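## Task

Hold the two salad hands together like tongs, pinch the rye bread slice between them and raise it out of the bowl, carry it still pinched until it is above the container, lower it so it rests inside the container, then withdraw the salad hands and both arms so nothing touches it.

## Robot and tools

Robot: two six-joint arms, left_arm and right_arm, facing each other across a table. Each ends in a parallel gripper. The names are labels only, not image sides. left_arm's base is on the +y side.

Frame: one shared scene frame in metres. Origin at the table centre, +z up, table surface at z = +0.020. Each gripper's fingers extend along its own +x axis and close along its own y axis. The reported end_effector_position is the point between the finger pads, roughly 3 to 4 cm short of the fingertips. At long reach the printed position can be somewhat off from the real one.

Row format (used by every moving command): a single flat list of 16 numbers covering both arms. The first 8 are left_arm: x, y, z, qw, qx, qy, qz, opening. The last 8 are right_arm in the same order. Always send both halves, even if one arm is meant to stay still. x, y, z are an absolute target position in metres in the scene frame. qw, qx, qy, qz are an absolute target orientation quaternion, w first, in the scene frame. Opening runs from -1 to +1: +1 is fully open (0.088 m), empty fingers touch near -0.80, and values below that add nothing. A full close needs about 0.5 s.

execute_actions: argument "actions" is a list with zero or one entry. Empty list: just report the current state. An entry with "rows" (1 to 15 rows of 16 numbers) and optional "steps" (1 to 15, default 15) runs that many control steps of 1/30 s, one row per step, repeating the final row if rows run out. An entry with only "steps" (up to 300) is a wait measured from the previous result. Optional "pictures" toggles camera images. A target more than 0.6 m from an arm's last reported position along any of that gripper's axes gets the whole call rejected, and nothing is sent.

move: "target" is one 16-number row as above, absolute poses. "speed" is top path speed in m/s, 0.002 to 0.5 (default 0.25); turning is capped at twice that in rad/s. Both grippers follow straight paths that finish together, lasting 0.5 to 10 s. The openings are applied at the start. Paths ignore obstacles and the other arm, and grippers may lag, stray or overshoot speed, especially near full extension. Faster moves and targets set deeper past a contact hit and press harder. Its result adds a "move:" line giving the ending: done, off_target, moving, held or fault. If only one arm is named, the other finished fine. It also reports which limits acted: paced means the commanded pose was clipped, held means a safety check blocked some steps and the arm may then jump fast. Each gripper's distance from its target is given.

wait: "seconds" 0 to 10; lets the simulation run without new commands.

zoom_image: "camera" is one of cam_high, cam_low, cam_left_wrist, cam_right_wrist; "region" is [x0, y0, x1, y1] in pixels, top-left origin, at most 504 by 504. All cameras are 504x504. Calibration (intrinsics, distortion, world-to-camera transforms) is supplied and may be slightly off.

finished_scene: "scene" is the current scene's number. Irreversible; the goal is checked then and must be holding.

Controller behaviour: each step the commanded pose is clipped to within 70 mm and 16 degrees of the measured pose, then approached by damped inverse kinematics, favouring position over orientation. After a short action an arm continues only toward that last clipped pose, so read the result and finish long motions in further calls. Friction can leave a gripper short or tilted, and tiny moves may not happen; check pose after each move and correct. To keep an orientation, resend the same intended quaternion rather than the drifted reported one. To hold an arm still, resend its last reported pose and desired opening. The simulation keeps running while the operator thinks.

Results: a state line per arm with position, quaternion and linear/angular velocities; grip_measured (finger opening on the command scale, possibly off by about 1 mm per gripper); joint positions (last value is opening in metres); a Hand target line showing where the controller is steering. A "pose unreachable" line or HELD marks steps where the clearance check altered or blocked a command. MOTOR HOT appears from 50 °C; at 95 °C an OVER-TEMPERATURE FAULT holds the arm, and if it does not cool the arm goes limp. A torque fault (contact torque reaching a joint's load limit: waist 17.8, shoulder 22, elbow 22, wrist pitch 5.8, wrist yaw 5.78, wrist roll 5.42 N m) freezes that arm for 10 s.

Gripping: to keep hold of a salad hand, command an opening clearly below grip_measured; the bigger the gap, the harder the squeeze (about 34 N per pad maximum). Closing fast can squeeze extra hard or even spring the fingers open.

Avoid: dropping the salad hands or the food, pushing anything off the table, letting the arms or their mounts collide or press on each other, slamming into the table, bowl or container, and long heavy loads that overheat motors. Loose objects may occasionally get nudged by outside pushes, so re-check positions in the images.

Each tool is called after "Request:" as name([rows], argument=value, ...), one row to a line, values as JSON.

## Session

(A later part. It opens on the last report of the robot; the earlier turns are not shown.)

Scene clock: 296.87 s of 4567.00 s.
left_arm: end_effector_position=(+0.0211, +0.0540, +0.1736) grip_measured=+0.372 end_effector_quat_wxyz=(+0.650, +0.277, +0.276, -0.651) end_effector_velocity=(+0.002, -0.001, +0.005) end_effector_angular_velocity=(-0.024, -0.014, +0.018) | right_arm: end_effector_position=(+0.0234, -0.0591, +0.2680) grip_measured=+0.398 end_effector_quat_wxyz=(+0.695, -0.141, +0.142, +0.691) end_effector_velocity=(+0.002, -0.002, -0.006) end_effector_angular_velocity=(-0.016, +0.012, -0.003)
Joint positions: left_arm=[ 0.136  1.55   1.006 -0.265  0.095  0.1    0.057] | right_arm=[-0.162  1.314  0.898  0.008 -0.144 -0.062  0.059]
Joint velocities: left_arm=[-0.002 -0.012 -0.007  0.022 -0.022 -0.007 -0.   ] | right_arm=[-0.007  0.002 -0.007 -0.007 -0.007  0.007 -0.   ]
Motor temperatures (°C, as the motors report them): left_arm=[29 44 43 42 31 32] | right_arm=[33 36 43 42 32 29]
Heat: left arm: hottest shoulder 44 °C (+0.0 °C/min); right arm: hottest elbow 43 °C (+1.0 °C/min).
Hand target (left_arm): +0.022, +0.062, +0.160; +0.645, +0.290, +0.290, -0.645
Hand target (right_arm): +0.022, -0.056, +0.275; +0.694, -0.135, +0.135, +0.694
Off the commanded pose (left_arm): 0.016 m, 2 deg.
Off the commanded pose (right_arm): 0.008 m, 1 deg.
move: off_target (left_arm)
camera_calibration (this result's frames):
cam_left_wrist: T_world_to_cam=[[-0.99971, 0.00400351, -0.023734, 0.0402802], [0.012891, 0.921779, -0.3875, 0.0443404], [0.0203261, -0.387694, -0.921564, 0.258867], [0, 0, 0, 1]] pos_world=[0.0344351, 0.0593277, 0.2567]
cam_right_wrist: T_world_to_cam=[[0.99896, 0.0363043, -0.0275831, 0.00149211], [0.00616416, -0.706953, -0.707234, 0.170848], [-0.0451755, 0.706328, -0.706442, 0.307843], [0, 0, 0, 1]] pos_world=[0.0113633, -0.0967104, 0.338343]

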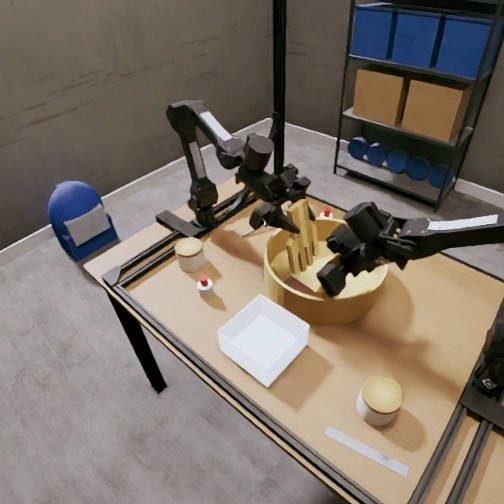

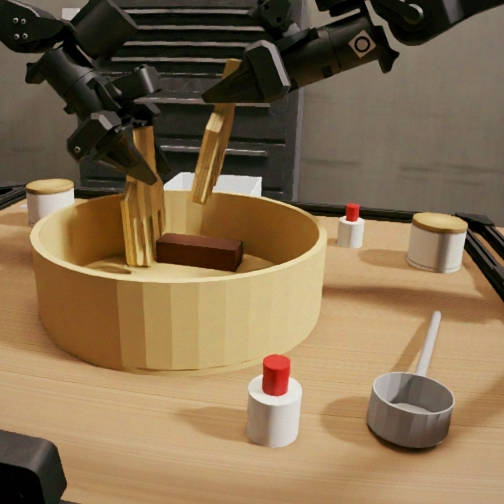

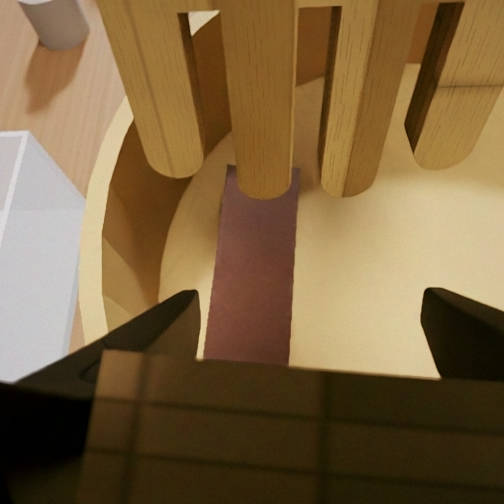

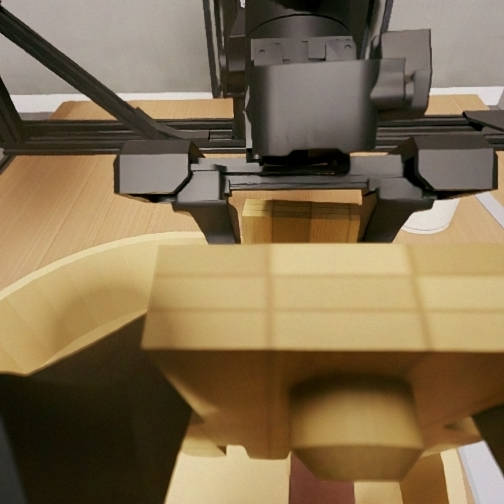

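Request:
move(target=[0.005,0.062,0.183,0.645,0.29,0.29,-0.645,-1,0.0,-0.112,0.22,0.676,-0.207,0.207,0.676,-1], speed=0.08)

Request:
move(target=[0.005,0.062,0.156,0.645,0.29,0.29,-0.645,-1,0.0,-0.112,0.162,0.676,-0.207,0.207,0.676,-1], speed=0.05)

Request:
move(target=[0.005,0.075,0.152,0.579,0.405,0.405,-0.579,-1,0.0,-0.128,0.158,0.606,-0.364,0.364,0.606,-1], speed=0.06)

Request:
move(target=[0.012,0.085,0.182,0.635,0.31,0.31,-0.635,-1,0.012,-0.135,0.188,0.653,-0.271,0.271,0.653,-1], speed=0.06)

Scene clock: 299.77 s of 4567.00 s.
left_arm: end_effector_position=(+0.0060, +0.0637, +0.1752) grip_measured=+0.372 end_effector_quat_wxyz=(+0.642, +0.295, +0.296, -0.643) end_effector_velocity=(-0.004, +0.003, -0.001) end_effector_angular_velocity=(+0.017, +0.002, -0.018) | right_arm: end_effector_position=(+0.0005, -0.1103, +0.2202) grip_measured=+0.398 end_effector_quat_wxyz=(+0.676, -0.208, +0.207, +0.676) end_effector_velocity=(-0.002, -0.004, -0.003) end_effector_angular_velocity=(-0.017, -0.013, +0.021)
Joint positions: left_arm=[ 0.089  1.531  1.029 -0.363  0.06   0.067  0.057] | right_arm=[-0.092  1.179  0.765 -0.184 -0.077 -0.054  0.059]
Joint velocities: left_arm=[-0.007 -0.002  0.002 -0.022  0.007  0.007 -0.   ] | right_arm=[ 0.002 -0.007 -0.002 -0.022 -0.007 -0.022 -0.   ]
Motor temperatures (°C, as the motors report them): left_arm=[29 44 43 42 31 32] | right_arm=[33 36 43 42 32 29]
Heat: left arm: hottest shoulder 44 °C (+0.0 °C/min); right arm: hottest elbow 43 °C (+1.0 °C/min).
Hand target (left_arm): +0.005, +0.062, +0.183; +0.645, +0.290, +0.290, -0.645
Hand target (right_arm): -0.000, -0.112, +0.220; +0.676, -0.208, +0.207, +0.676
Off the commanded pose (left_arm): 0.008 m, 1 deg.
Off the commanded pose (right_arm): 0.002 m, 0 deg.
move: done
camera_calibration (this result's frames):
cam_left_wrist: T_world_to_cam=[[-0.999783, 0.00484761, -0.0202701, 0.0245823], [0.0113265, 0.942791, -0.333191, 0.0254286], [0.0174953, -0.333348, -0.942642, 0.264626], [0, 0, 0, 1]] pos_world=[0.0196592, 0.0641197, 0.258419]
cam_right_wrist: T_world_to_cam=[[0.998718, 0.0373664, -0.0341544, 0.0264725], [0.0119415, -0.829522, -0.558347, 0.0546527], [-0.0491952, 0.557223, -0.828904, 0.319751], [0, 0, 0, 1]] pos_world=[-0.011361, -0.133826, 0.296462]

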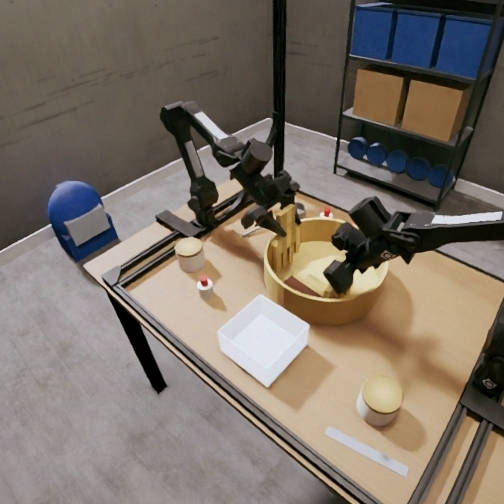

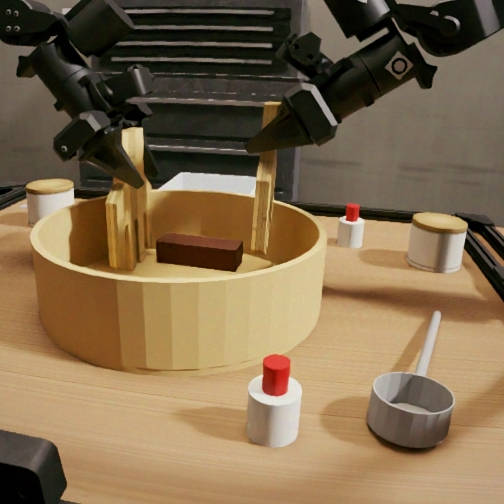

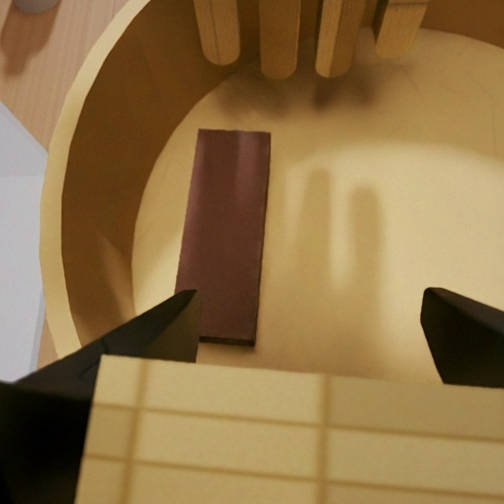

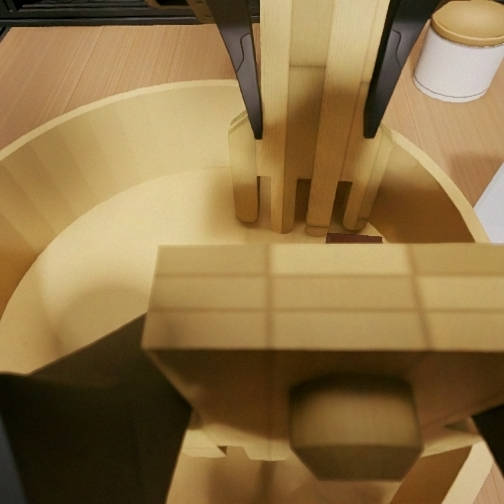

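Scene clock: 301.20 s of 4567.00 s.
left_arm: end_effector_position=(+0.0059, +0.0570, +0.1731) grip_measured=+0.372 end_effector_quat_wxyz=(+0.651, +0.276, +0.275, -0.651) end_effector_velocity=(+0.000, -0.001, -0.001) end_effector_angular_velocity=(-0.012, -0.001, +0.008) | right_arm: end_effector_position=(+0.0007, -0.1085, +0.1776) grip_measured=+0.398 end_effector_quat_wxyz=(+0.680, -0.195, +0.193, +0.680) end_effector_velocity=(+0.002, +0.001, -0.003) end_effector_angular_velocity=(+0.012, -0.011, -0.005)
Joint positions: left_arm=[ 0.087  1.531  0.983 -0.255  0.06   0.063  0.057] | right_arm=[-0.092  1.233  0.589  0.087 -0.077 -0.051  0.059]
Joint velocities: left_arm=[-0.002 -0.002 -0.012  0.022 -0.007 -0.007 -0.   ] | right_arm=[-0.002  0.007 -0.017  0.037  0.007 -0.007  0.   ]
Motor temperatures (°C, as the motors report them): left_arm=[29 44 43 42 31 32] | right_arm=[33 36 43 42 32 29]
Heat: left arm: hottest shoulder 44 °C (+0.0 °C/min); right arm: hottest elbow 43 °C (+2.0 °C/min).
Hand target (left_arm): +0.005, +0.063, +0.156; +0.645, +0.290, +0.290, -0.645
Hand target (right_arm): -0.000, -0.113, +0.162; +0.676, -0.207, +0.207, +0.676
Off the commanded pose (left_arm): 0.018 m, 3 deg.
Off the commanded pose (right_arm): 0.016 m, 2 deg.
move: off_target (left_arm, right_arm)
camera_calibration (this result's frames):
cam_left_wrist: T_world_to_cam=[[-0.999717, 0.00286446, -0.0236173, 0.025094], [0.0118632, 0.920516, -0.390524, 0.0422498], [0.0206214, -0.390693, -0.92029, 0.259765], [0, 0, 0, 1]] pos_world=[0.0192289, 0.062525, 0.256151]
cam_right_wrist: T_world_to_cam=[[0.998825, 0.0372755, -0.0309736, 0.0242085], [0.0116872, -0.805491, -0.592493, 0.0410386], [-0.0470344, 0.591435, -0.80498, 0.282906], [0, 0, 0, 1]] pos_world=[-0.0113534, -0.135167, 0.252799]

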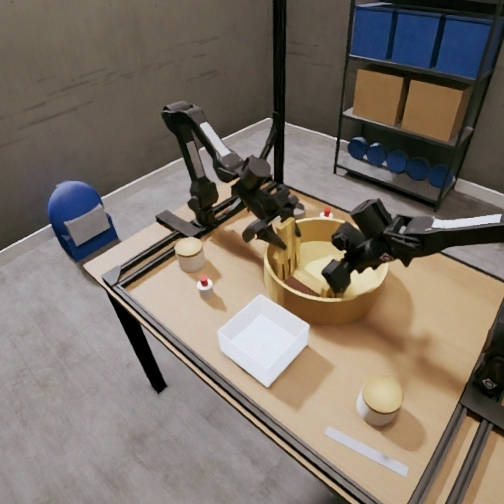

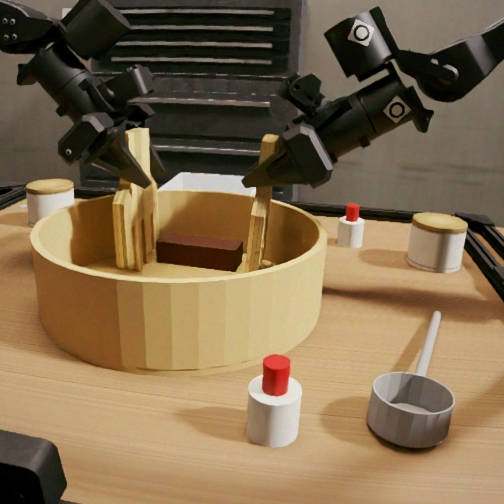

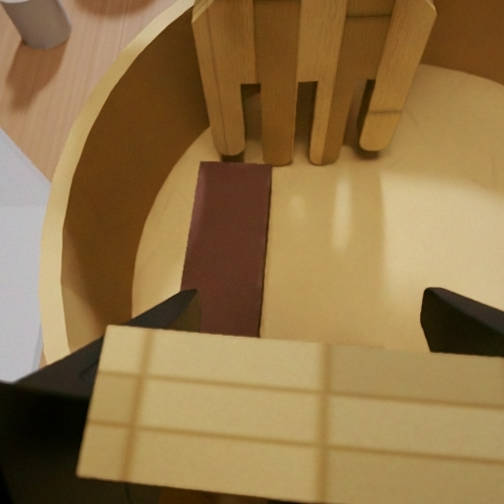

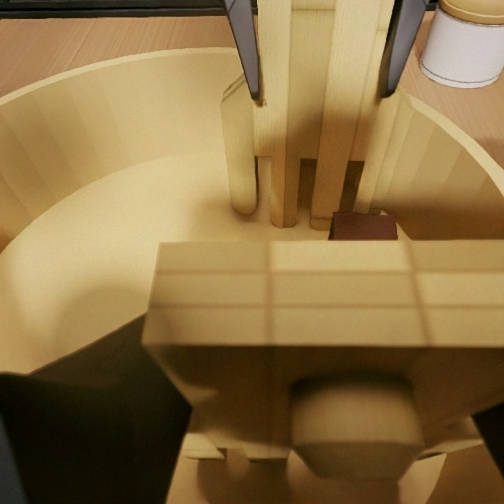

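Scene clock: 305.83 s of 4567.00 s.
left_arm: end_effector_position=(+0.0040, +0.0686, +0.1717) grip_measured=+0.371 end_effector_quat_wxyz=(+0.592, +0.385, +0.384, -0.595) end_effector_velocity=(+0.002, +0.007, -0.003) end_effector_angular_velocity=(+0.048, -0.008, +0.027) | right_arm: end_effector_position=(-0.0014, -0.1190, +0.1788) grip_measured=+0.397 end_effector_quat_wxyz=(+0.618, -0.342, +0.337, +0.623) end_effector_velocity=(-0.000, -0.001, -0.000) end_effector_angular_velocity=(-0.017, +0.003, +0.008)
Joint positions: left_arm=[ 0.075  1.687  1.312 -0.776  0.034  0.071  0.057] | right_arm=[-0.074  1.39   0.992 -0.605 -0.043 -0.071  0.058]
Joint velocities: left_arm=[-0.002  0.007  0.012 -0.051 -0.022 -0.022 -0.   ] | right_arm=[-0.002  0.007  0.012 -0.022 -0.007 -0.007 -0.   ]
Motor temperatures (°C, as the motors report them): left_arm=[29 43 43 41 31 32] | right_arm=[33 35 42 41 32 29]
Heat: left arm: hottest shoulder 43 °C (-1.0 °C/min); right arm: hottest elbow 42 °C (+1.0 °C/min).
Hand target (left_arm): +0.005, +0.076, +0.153; +0.580, +0.405, +0.406, -0.579
Hand target (right_arm): -0.000, -0.129, +0.159; +0.606, -0.365, +0.363, +0.606
Off the commanded pose (left_arm): 0.021 m, 4 deg.
Off the commanded pose (right_arm): 0.023 m, 5 deg.
move: off_target (left_arm, right_arm)
camera_calibration (this result's frames):
cam_left_wrist: T_world_to_cam=[[-0.999731, 0.0141326, -0.0184004, 0.0214855], [0.0150929, 0.998473, -0.0531374, -0.0322741], [0.0176213, -0.0534009, -0.998418, 0.253394], [0, 0, 0, 1]] pos_world=[0.0175017, 0.0454526, 0.251674]
cam_right_wrist: T_world_to_cam=[[0.998594, 0.0284265, -0.0447444, 0.0281868], [0.0196474, -0.982419, -0.185653, -0.0605612], [-0.0492352, 0.184513, -0.981596, 0.273076], [0, 0, 0, 1]] pos_world=[-0.0135124, -0.110684, 0.258068]

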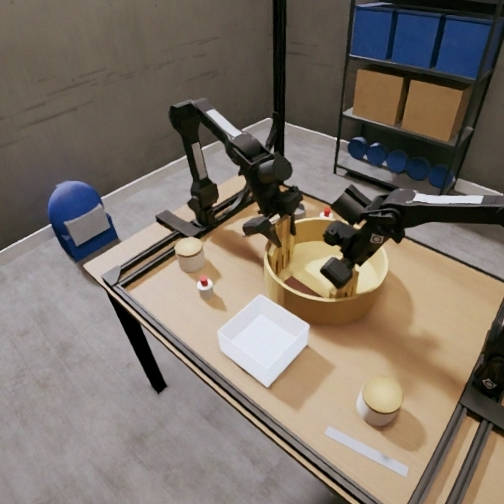

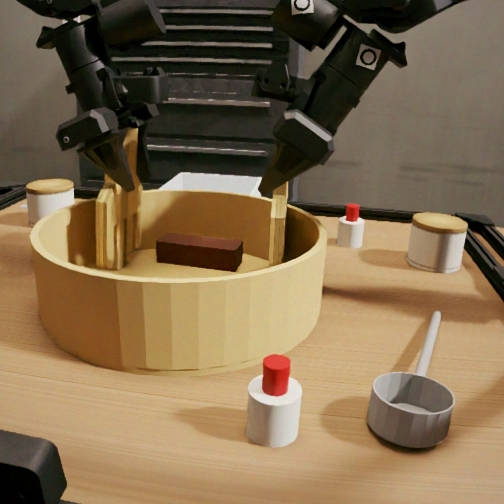

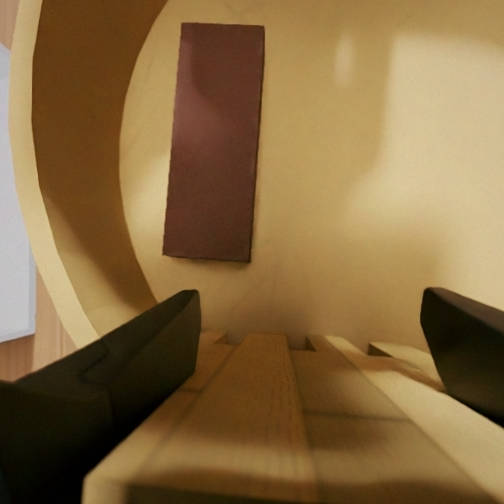

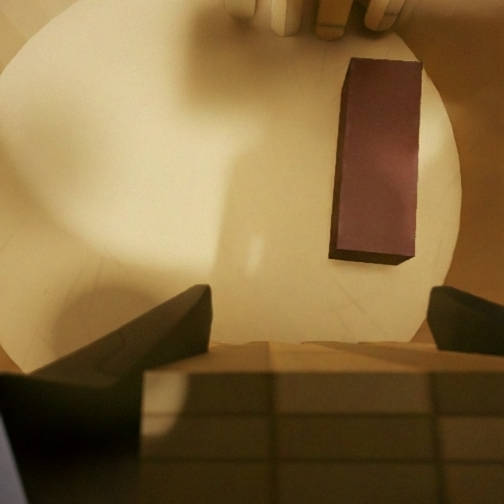

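Scene clock: 308.10 s of 4567.00 s.
left_arm: end_effector_position=(+0.0063, +0.0819, +0.1803) grip_measured=+0.370 end_effector_quat_wxyz=(+0.628, +0.312, +0.313, -0.641) end_effector_velocity=(+0.002, +0.004, -0.003) end_effector_angular_velocity=(+0.004, -0.013, +0.017) | right_arm: end_effector_position=(+0.0036, -0.1318, +0.1891) grip_measured=+0.397 end_effector_quat_wxyz=(+0.642, -0.269, +0.273, +0.664) end_effector_velocity=(+0.000, -0.006, -0.005) end_effector_angular_velocity=(-0.011, +0.002, +0.003)
Joint positions: left_arm=[ 0.101  1.485  1.037 -0.471  0.078  0.088  0.057] | right_arm=[-0.128  1.206  0.785 -0.374 -0.121 -0.098  0.058]
Joint velocities: left_arm=[-0.002 -0.012 -0.022  0.007 -0.022 -0.007 -0.   ] | right_arm=[-0.007 -0.017 -0.022 -0.007 -0.007 -0.007 -0.   ]
Motor temperatures (°C, as the motors report them): left_arm=[29 44 43 41 31 32] | right_arm=[33 35 42 41 32 29]
Heat: left arm: hottest shoulder 44 °C (+0.0 °C/min); right arm: hottest elbow 42 °C (+0.0 °C/min).
Hand target (left_arm): +0.012, +0.085, +0.182; +0.635, +0.311, +0.310, -0.636
Hand target (right_arm): +0.012, -0.135, +0.188; +0.653, -0.271, +0.272, +0.653
Off the commanded pose (left_arm): 0.007 m, 1 deg.
Off the commanded pose (right_arm): 0.009 m, 2 deg.
move: off_target (right_arm)
camera_calibration (this result's frames):
cam_left_wrist: T_world_to_cam=[[-0.999683, 0.0210924, -0.0137395, 0.0223745], [0.0241203, 0.958789, -0.283093, -0.000497887], [0.00720214, -0.283335, -0.958994, 0.274452], [0, 0, 0, 1]] pos_world=[0.0204028, 0.0777673, 0.263364]
cam_right_wrist: T_world_to_cam=[[0.996726, 0.0550271, -0.0592375, 0.0302476], [0.0275483, -0.919959, -0.391045, -0.0242785], [-0.0760142, 0.388133, -0.918463, 0.300801], [0, 0, 0, 1]] pos_world=[-0.00661465, -0.14075, 0.268572]

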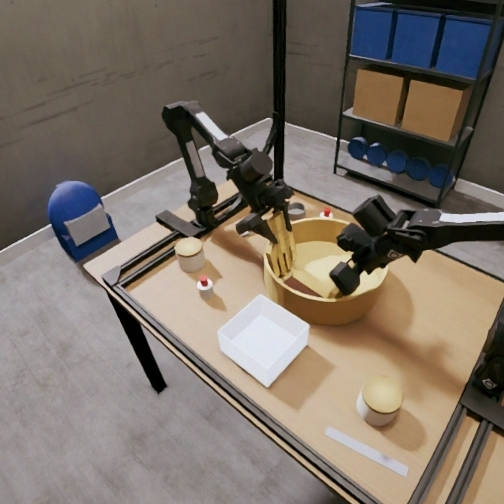

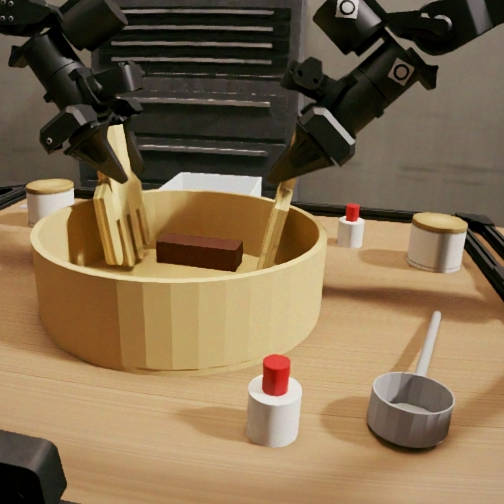

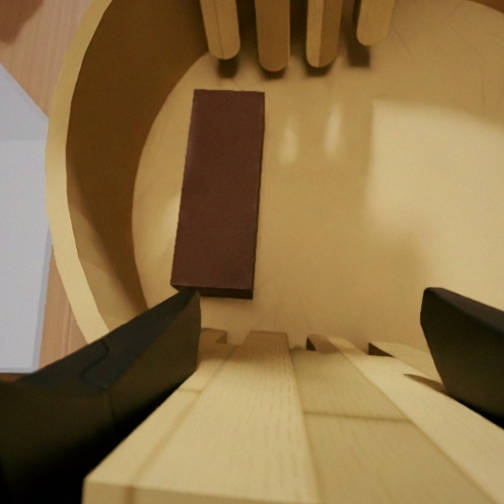

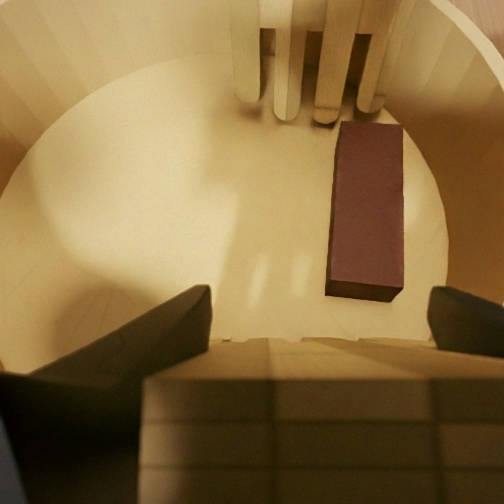

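Good V (~75°). Close in.

Request:
move(target=[0.022,0.066,0.175,0.635,0.31,0.31,-0.635,-1,0.022,-0.114,0.180,0.653,-0.271,0.271,0.653,-1], speed=0.03)

Scene clock: 309.60 s of 4567.00 s.
left_arm: end_effector_position=(+0.0160, +0.0690, +0.1755) grip_measured=+0.370 end_effector_quat_wxyz=(+0.630, +0.309, +0.311, -0.641) end_effector_velocity=(+0.000, +0.001, -0.001) end_effector_angular_velocity=(+0.008, +0.009, +0.019) | right_arm: end_effector_position=(+0.0156, -0.1157, +0.1805) grip_measured=+0.397 end_effector_quat_wxyz=(+0.646, -0.269, +0.271, +0.661) end_effector_velocity=(+0.000, +0.002, -0.000) end_effector_angular_velocity=(+0.003, +0.010, -0.002)
Joint positions: left_arm=[ 0.128  1.539  1.064 -0.438  0.094  0.106  0.057] | right_arm=[-0.163  1.287  0.802 -0.308 -0.135 -0.12   0.058]
Joint velocities: left_arm=[-0.002  0.002  0.002 -0.007 -0.007 -0.022  0.   ] | right_arm=[-0.002  0.007  0.002  0.007 -0.007  0.007 -0.   ]
Motor temperatures (°C, as the motors report them): left_arm=[29 44 43 41 31 32] | right_arm=[33 35 42 41 32 29]
Heat: left arm: hottest shoulder 44 °C (+0.0 °C/min); right arm: hottest elbow 42 °C (+0.0 °C/min).
Hand target (left_arm): +0.022, +0.066, +0.175; +0.635, +0.310, +0.310, -0.635
Hand target (right_arm): +0.022, -0.114, +0.180; +0.653, -0.271, +0.271, +0.653
Off the commanded pose (left_arm): 0.007 m, 1 deg.
Off the commanded pose (right_arm): 0.007 m, 1 deg.
move: done
camera_calibration (this result's frames):
cam_left_wrist: T_world_to_cam=[[-0.999764, 0.0174484, -0.0129381, 0.0323543], [0.0204561, 0.95663, -0.290585, 0.0118131], [0.00730674, -0.290781, -0.956762, 0.266175], [0, 0, 0, 1]] pos_world=[0.0301602, 0.0655336, 0.258518]
cam_right_wrist: T_world_to_cam=[[0.997527, 0.0463686, -0.0528254, 0.0147558], [0.0218102, -0.918636, -0.394501, -0.0122807], [-0.0668198, 0.392374, -0.917376, 0.287739], [0, 0, 0, 1]] pos_world=[0.00477525, -0.124867, 0.2599]

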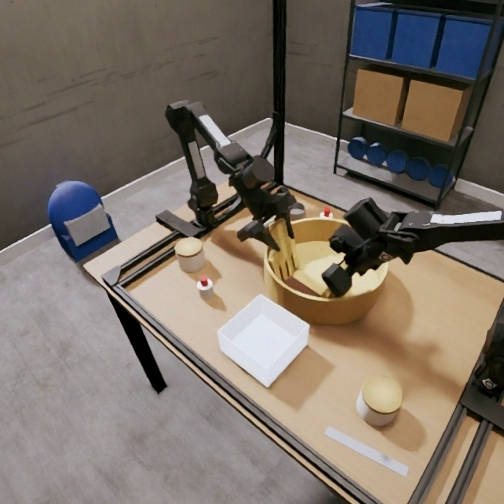

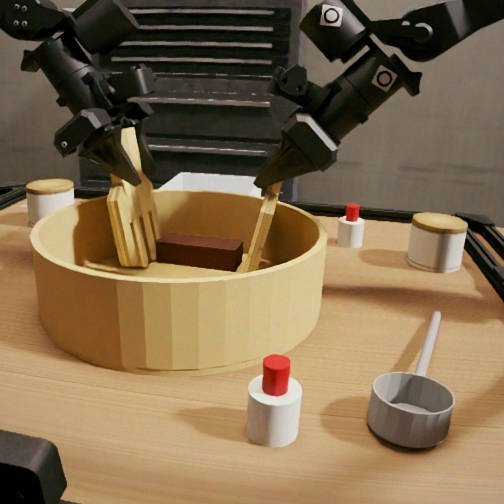

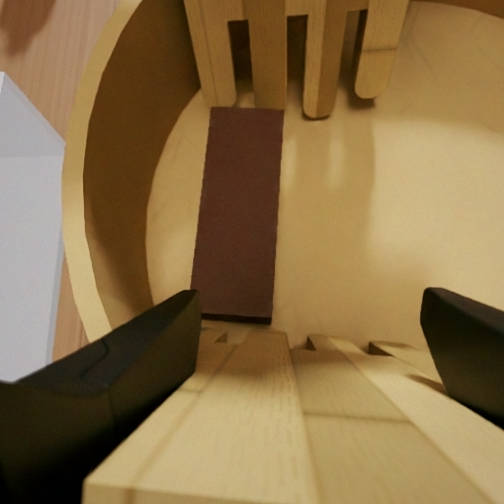

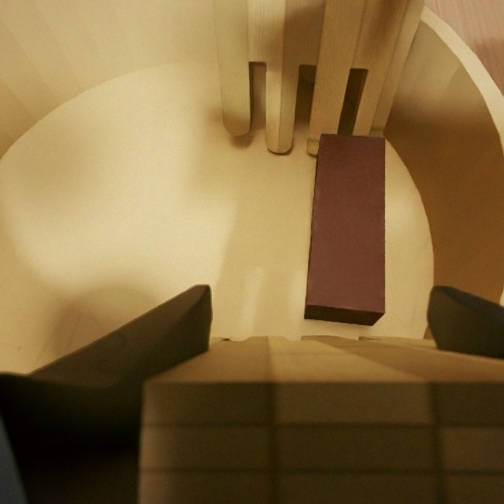

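Request:
move(target=[0.02,0.058,0.180,0.635,0.31,0.31,-0.635,-1,0.02,-0.105,0.185,0.653,-0.271,0.271,0.653,-1], speed=0.02)

Request:
move(target=[0.02,0.040,0.225,0.635,0.31,0.31,-0.635,-1,0.02,-0.094,0.228,0.653,-0.271,0.271,0.653,-1], speed=0.03)

Scene clock: 310.83 s of 4567.00 s.
left_arm: end_effector_position=(+0.0182, +0.0619, +0.1766) grip_measured=+0.370 end_effector_quat_wxyz=(+0.631, +0.312, +0.313, -0.637) end_effector_velocity=(+0.000, -0.002, -0.001) end_effector_angular_velocity=(+0.008, -0.009, -0.004) | right_arm: end_effector_position=(+0.0193, -0.1081, +0.1816) grip_measured=+0.397 end_effector_quat_wxyz=(+0.651, -0.273, +0.273, +0.654) end_effector_velocity=(+0.002, -0.002, -0.003) end_effector_angular_velocity=(-0.023, -0.007, -0.002)
Joint positions: left_arm=[ 0.129  1.57   1.103 -0.454  0.086  0.105  0.057] | right_arm=[-0.163  1.322  0.837 -0.315 -0.119 -0.117  0.058]
Joint velocities: left_arm=[-0.002  0.012  0.012 -0.007 -0.007  0.007 -0.   ] | right_arm=[-0.002  0.007  0.007 -0.022  0.007 -0.007 -0.   ]
Motor temperatures (°C, as the motors report them): left_arm=[29 44 43 41 31 32] | right_arm=[33 35 42 41 32 29]
Heat: left arm: hottest shoulder 44 °C (+0.0 °C/min); right arm: hottest elbow 42 °C (+0.0 °C/min).
Hand target (left_arm): +0.020, +0.058, +0.180; +0.635, +0.310, +0.310, -0.635
Hand target (right_arm): +0.020, -0.105, +0.185; +0.653, -0.271, +0.271, +0.653
Off the commanded pose (left_arm): 0.006 m, 1 deg.
Off the commanded pose (right_arm): 0.005 m, 0 deg.
move: done
camera_calibration (this result's frames):
cam_left_wrist: T_world_to_cam=[[-0.999785, 0.0116498, -0.017143, 0.0358113], [0.0160201, 0.959133, -0.282502, 0.0173435], [0.0131514, -0.282716, -0.959114, 0.264967], [0, 0, 0, 1]] pos_world=[0.0320411, 0.0578584, 0.259647]
cam_right_wrist: T_world_to_cam=[[0.998487, 0.0320464, -0.0446901, 0.00763696], [0.0123314, -0.922438, -0.385947, -0.00669496], [-0.0535921, 0.384812, -0.921438, 0.285706], [0, 0, 0, 1]] pos_world=[0.00776877, -0.116364, 0.261018]

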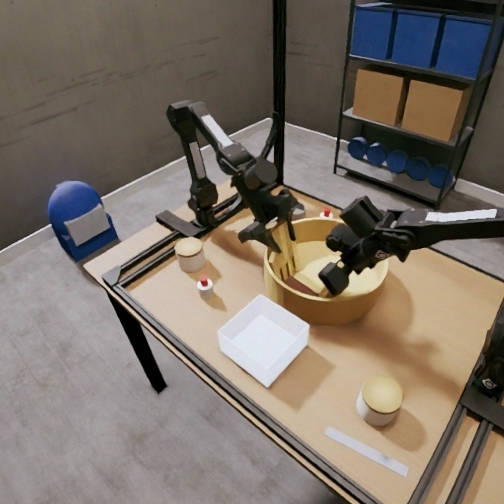

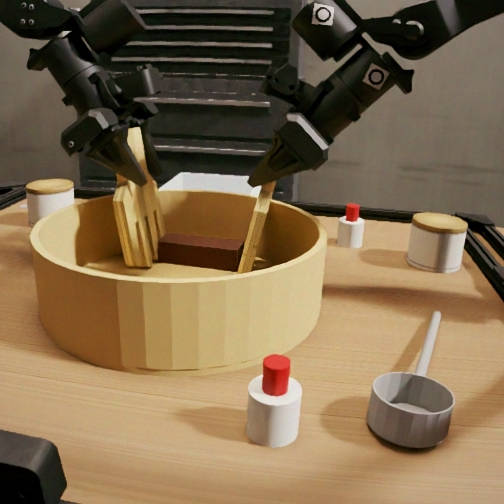

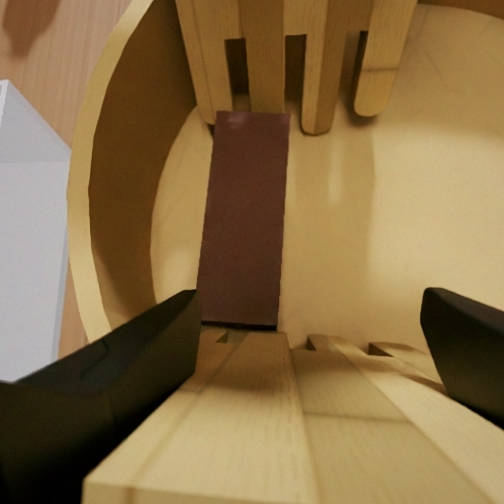

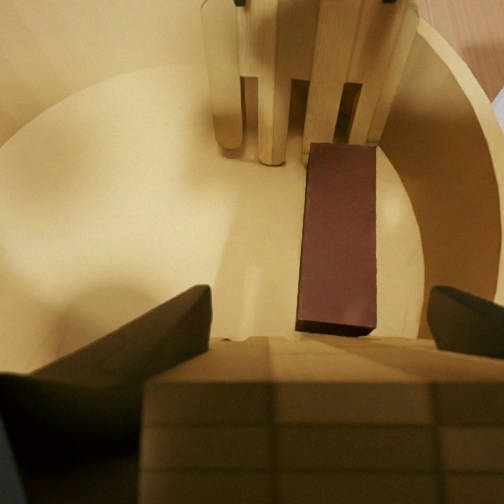

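Scene clock: 312.93 s of 4567.00 s.
left_arm: end_effector_position=(+0.0207, +0.0458, +0.2170) grip_measured=+0.369 end_effector_quat_wxyz=(+0.631, +0.316, +0.320, -0.632) end_effector_velocity=(+0.002, -0.001, +0.001) end_effector_angular_velocity=(+0.005, -0.013, +0.016) | right_arm: end_effector_position=(+0.0210, -0.0992, +0.2191) grip_measured=+0.397 end_effector_quat_wxyz=(+0.650, -0.278, +0.281, +0.649) end_effector_velocity=(+0.000, +0.000, +0.001) end_effector_angular_velocity=(-0.003, -0.010, +0.003)
Joint positions: left_arm=[ 0.127  1.619  1.324 -0.642  0.079  0.097  0.057] | right_arm=[-0.159  1.344  1.016 -0.491 -0.109 -0.111  0.058]
Joint velocities: left_arm=[-0.002  0.007  0.012 -0.007 -0.022 -0.007 -0.   ] | right_arm=[ 0.002  0.002  0.007 -0.007  0.007 -0.007 -0.   ]
Motor temperatures (°C, as the motors report them): left_arm=[29 44 44 42 31 32] | right_arm=[33 35 43 41 32 29]
Heat: left arm: hottest shoulder 44 °C (+0.0 °C/min); right arm: hottest elbow 43 °C (+1.0 °C/min).
Hand target (left_arm): +0.020, +0.040, +0.225; +0.635, +0.310, +0.310, -0.635
Hand target (right_arm): +0.020, -0.094, +0.228; +0.653, -0.271, +0.271, +0.653
Off the commanded pose (left_arm): 0.010 m, 1 deg.
Off the commanded pose (right_arm): 0.010 m, 2 deg.
move: off_target (left_arm, right_arm)
camera_calibration (this result's frames):
cam_left_wrist: T_world_to_cam=[[-0.999861, 0.00318721, -0.0163928, 0.0393701], [0.00743497, 0.963924, -0.266075, 0.0406111], [0.0149534, -0.266159, -0.963813, 0.299328], [0, 0, 0, 1]] pos_world=[0.0345867, 0.0403975, 0.299948]
cam_right_wrist: T_world_to_cam=[[0.998669, 0.0233416, -0.0459932, 0.00678681], [0.00481315, -0.93002, -0.367477, 0.0113713], [-0.0513521, 0.366766, -0.928895, 0.316707], [0, 0, 0, 1]] pos_world=[0.00943108, -0.10574, 0.298679]

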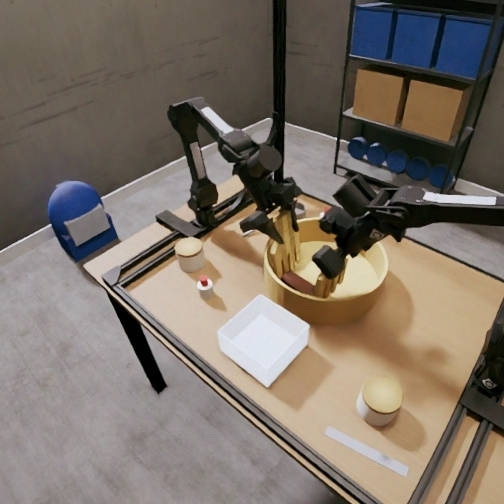

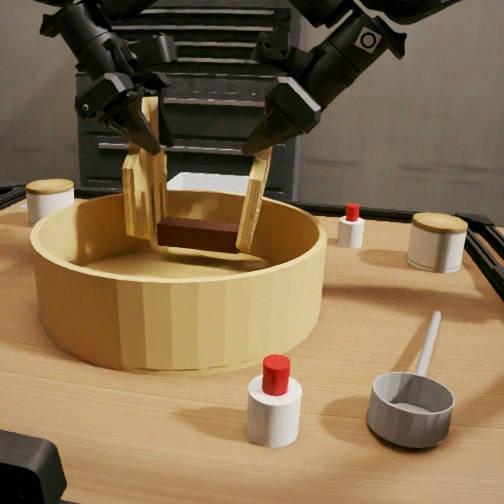

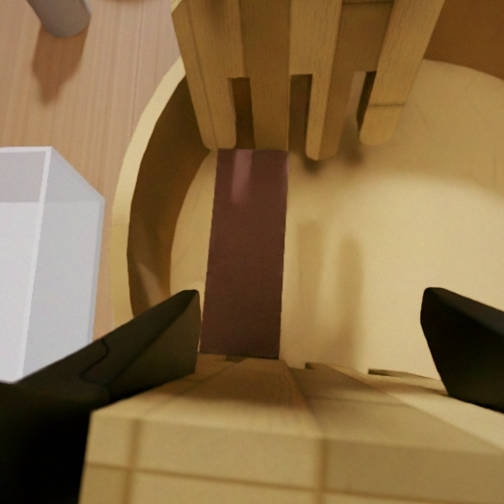

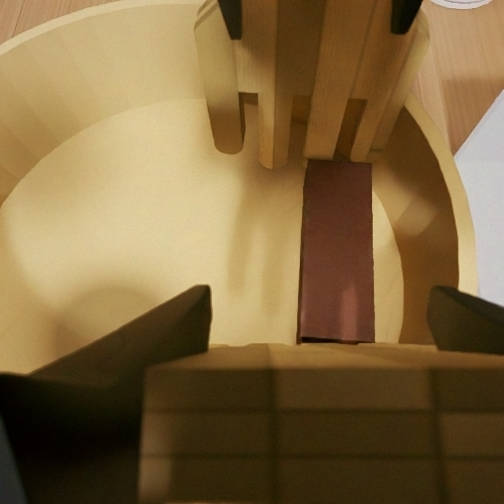

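Request:
move(target=[0.035,0.037,0.285,0.635,0.31,0.31,-0.635,-1,0.035,-0.091,0.288,0.653,-0.271,0.271,0.653,-1], speed=0.04)

Scene clock: 315.40 s of 4567.00 s.
left_arm: end_effector_position=(+0.0342, +0.0391, +0.2814) grip_measured=+0.369 end_effector_quat_wxyz=(+0.635, +0.313, +0.313, -0.633) end_effector_velocity=(-0.002, +0.001, -0.005) end_effector_angular_velocity=(+0.026, +0.015, -0.001) | right_arm: end_effector_position=(+0.0342, -0.0927, +0.2837) grip_measured=+0.397 end_effector_quat_wxyz=(+0.652, -0.273, +0.275, +0.651) end_effector_velocity=(-0.001, -0.002, -0.005) end_effector_angular_velocity=(-0.025, +0.006, +0.008)
Joint positions: left_arm=[ 0.163  1.658  1.615 -0.88   0.096  0.129  0.057] | right_arm=[-0.205  1.376  1.289 -0.719 -0.143 -0.145  0.058]
Joint velocities: left_arm=[-0.002  0.012  0.007 -0.022  0.007 -0.007 -0.   ] | right_arm=[-0.002  0.007  0.002 -0.022 -0.007 -0.007 -0.   ]
Motor temperatures (°C, as the motors report them): left_arm=[29 44 44 42 31 32] | right_arm=[33 35 43 41 32 29]
Heat: left arm: hottest shoulder 44 °C (-1.0 °C/min); right arm: hottest elbow 43 °C (+1.0 °C/min).
Hand target (left_arm): +0.035, +0.036, +0.285; +0.635, +0.310, +0.310, -0.636
Hand target (right_arm): +0.035, -0.091, +0.288; +0.653, -0.271, +0.271, +0.653
Off the commanded pose (left_arm): 0.004 m, 1 deg.
Off the commanded pose (right_arm): 0.005 m, 1 deg.
move: done
camera_calibration (this result's frames):
cam_left_wrist: T_world_to_cam=[[-0.999711, 0.00255703, -0.0239047, 0.0560867], [0.00918212, 0.959558, -0.281361, 0.0685034], [0.0222185, -0.281499, -0.959304, 0.358502], [0, 0, 0, 1]] pos_world=[0.0474761, 0.0350415, 0.364528]
cam_right_wrist: T_world_to_cam=[[0.998728, 0.0260185, -0.0431831, -0.00413265], [0.007503, -0.923709, -0.383022, 0.045995], [-0.0498543, 0.38221, -0.922729, 0.374609], [0, 0, 0, 1]] pos_world=[0.0224581, -0.100586, 0.363101]

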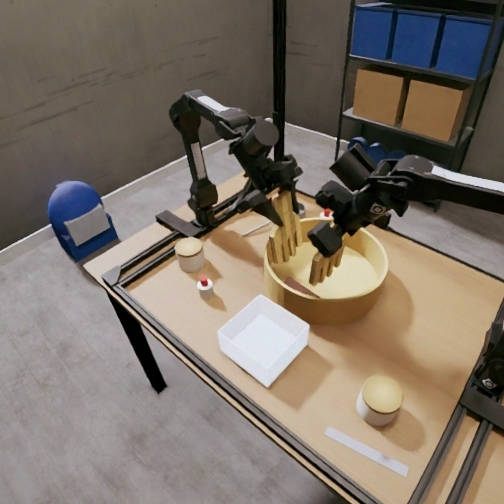

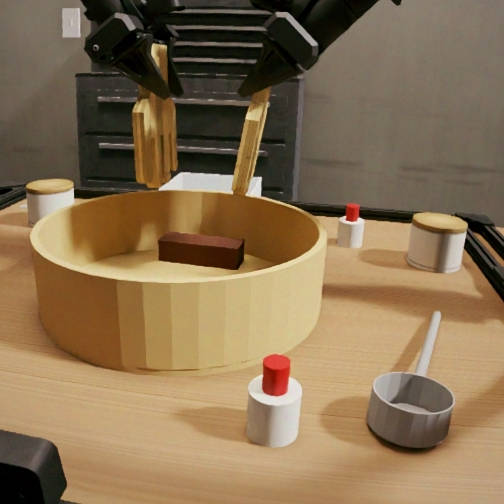

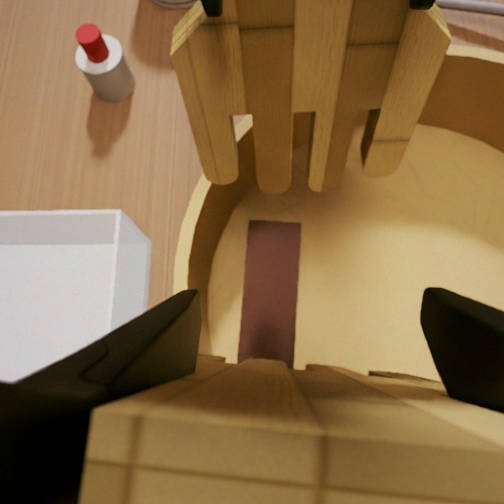

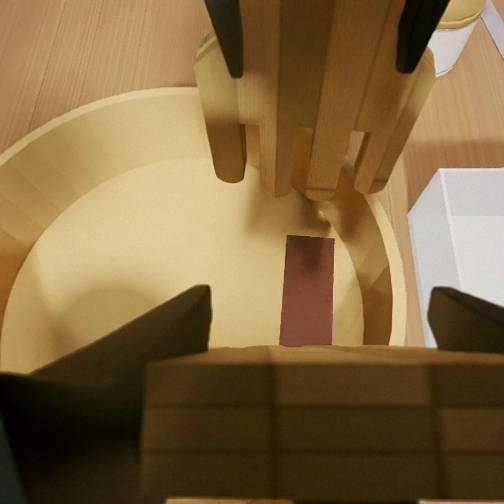

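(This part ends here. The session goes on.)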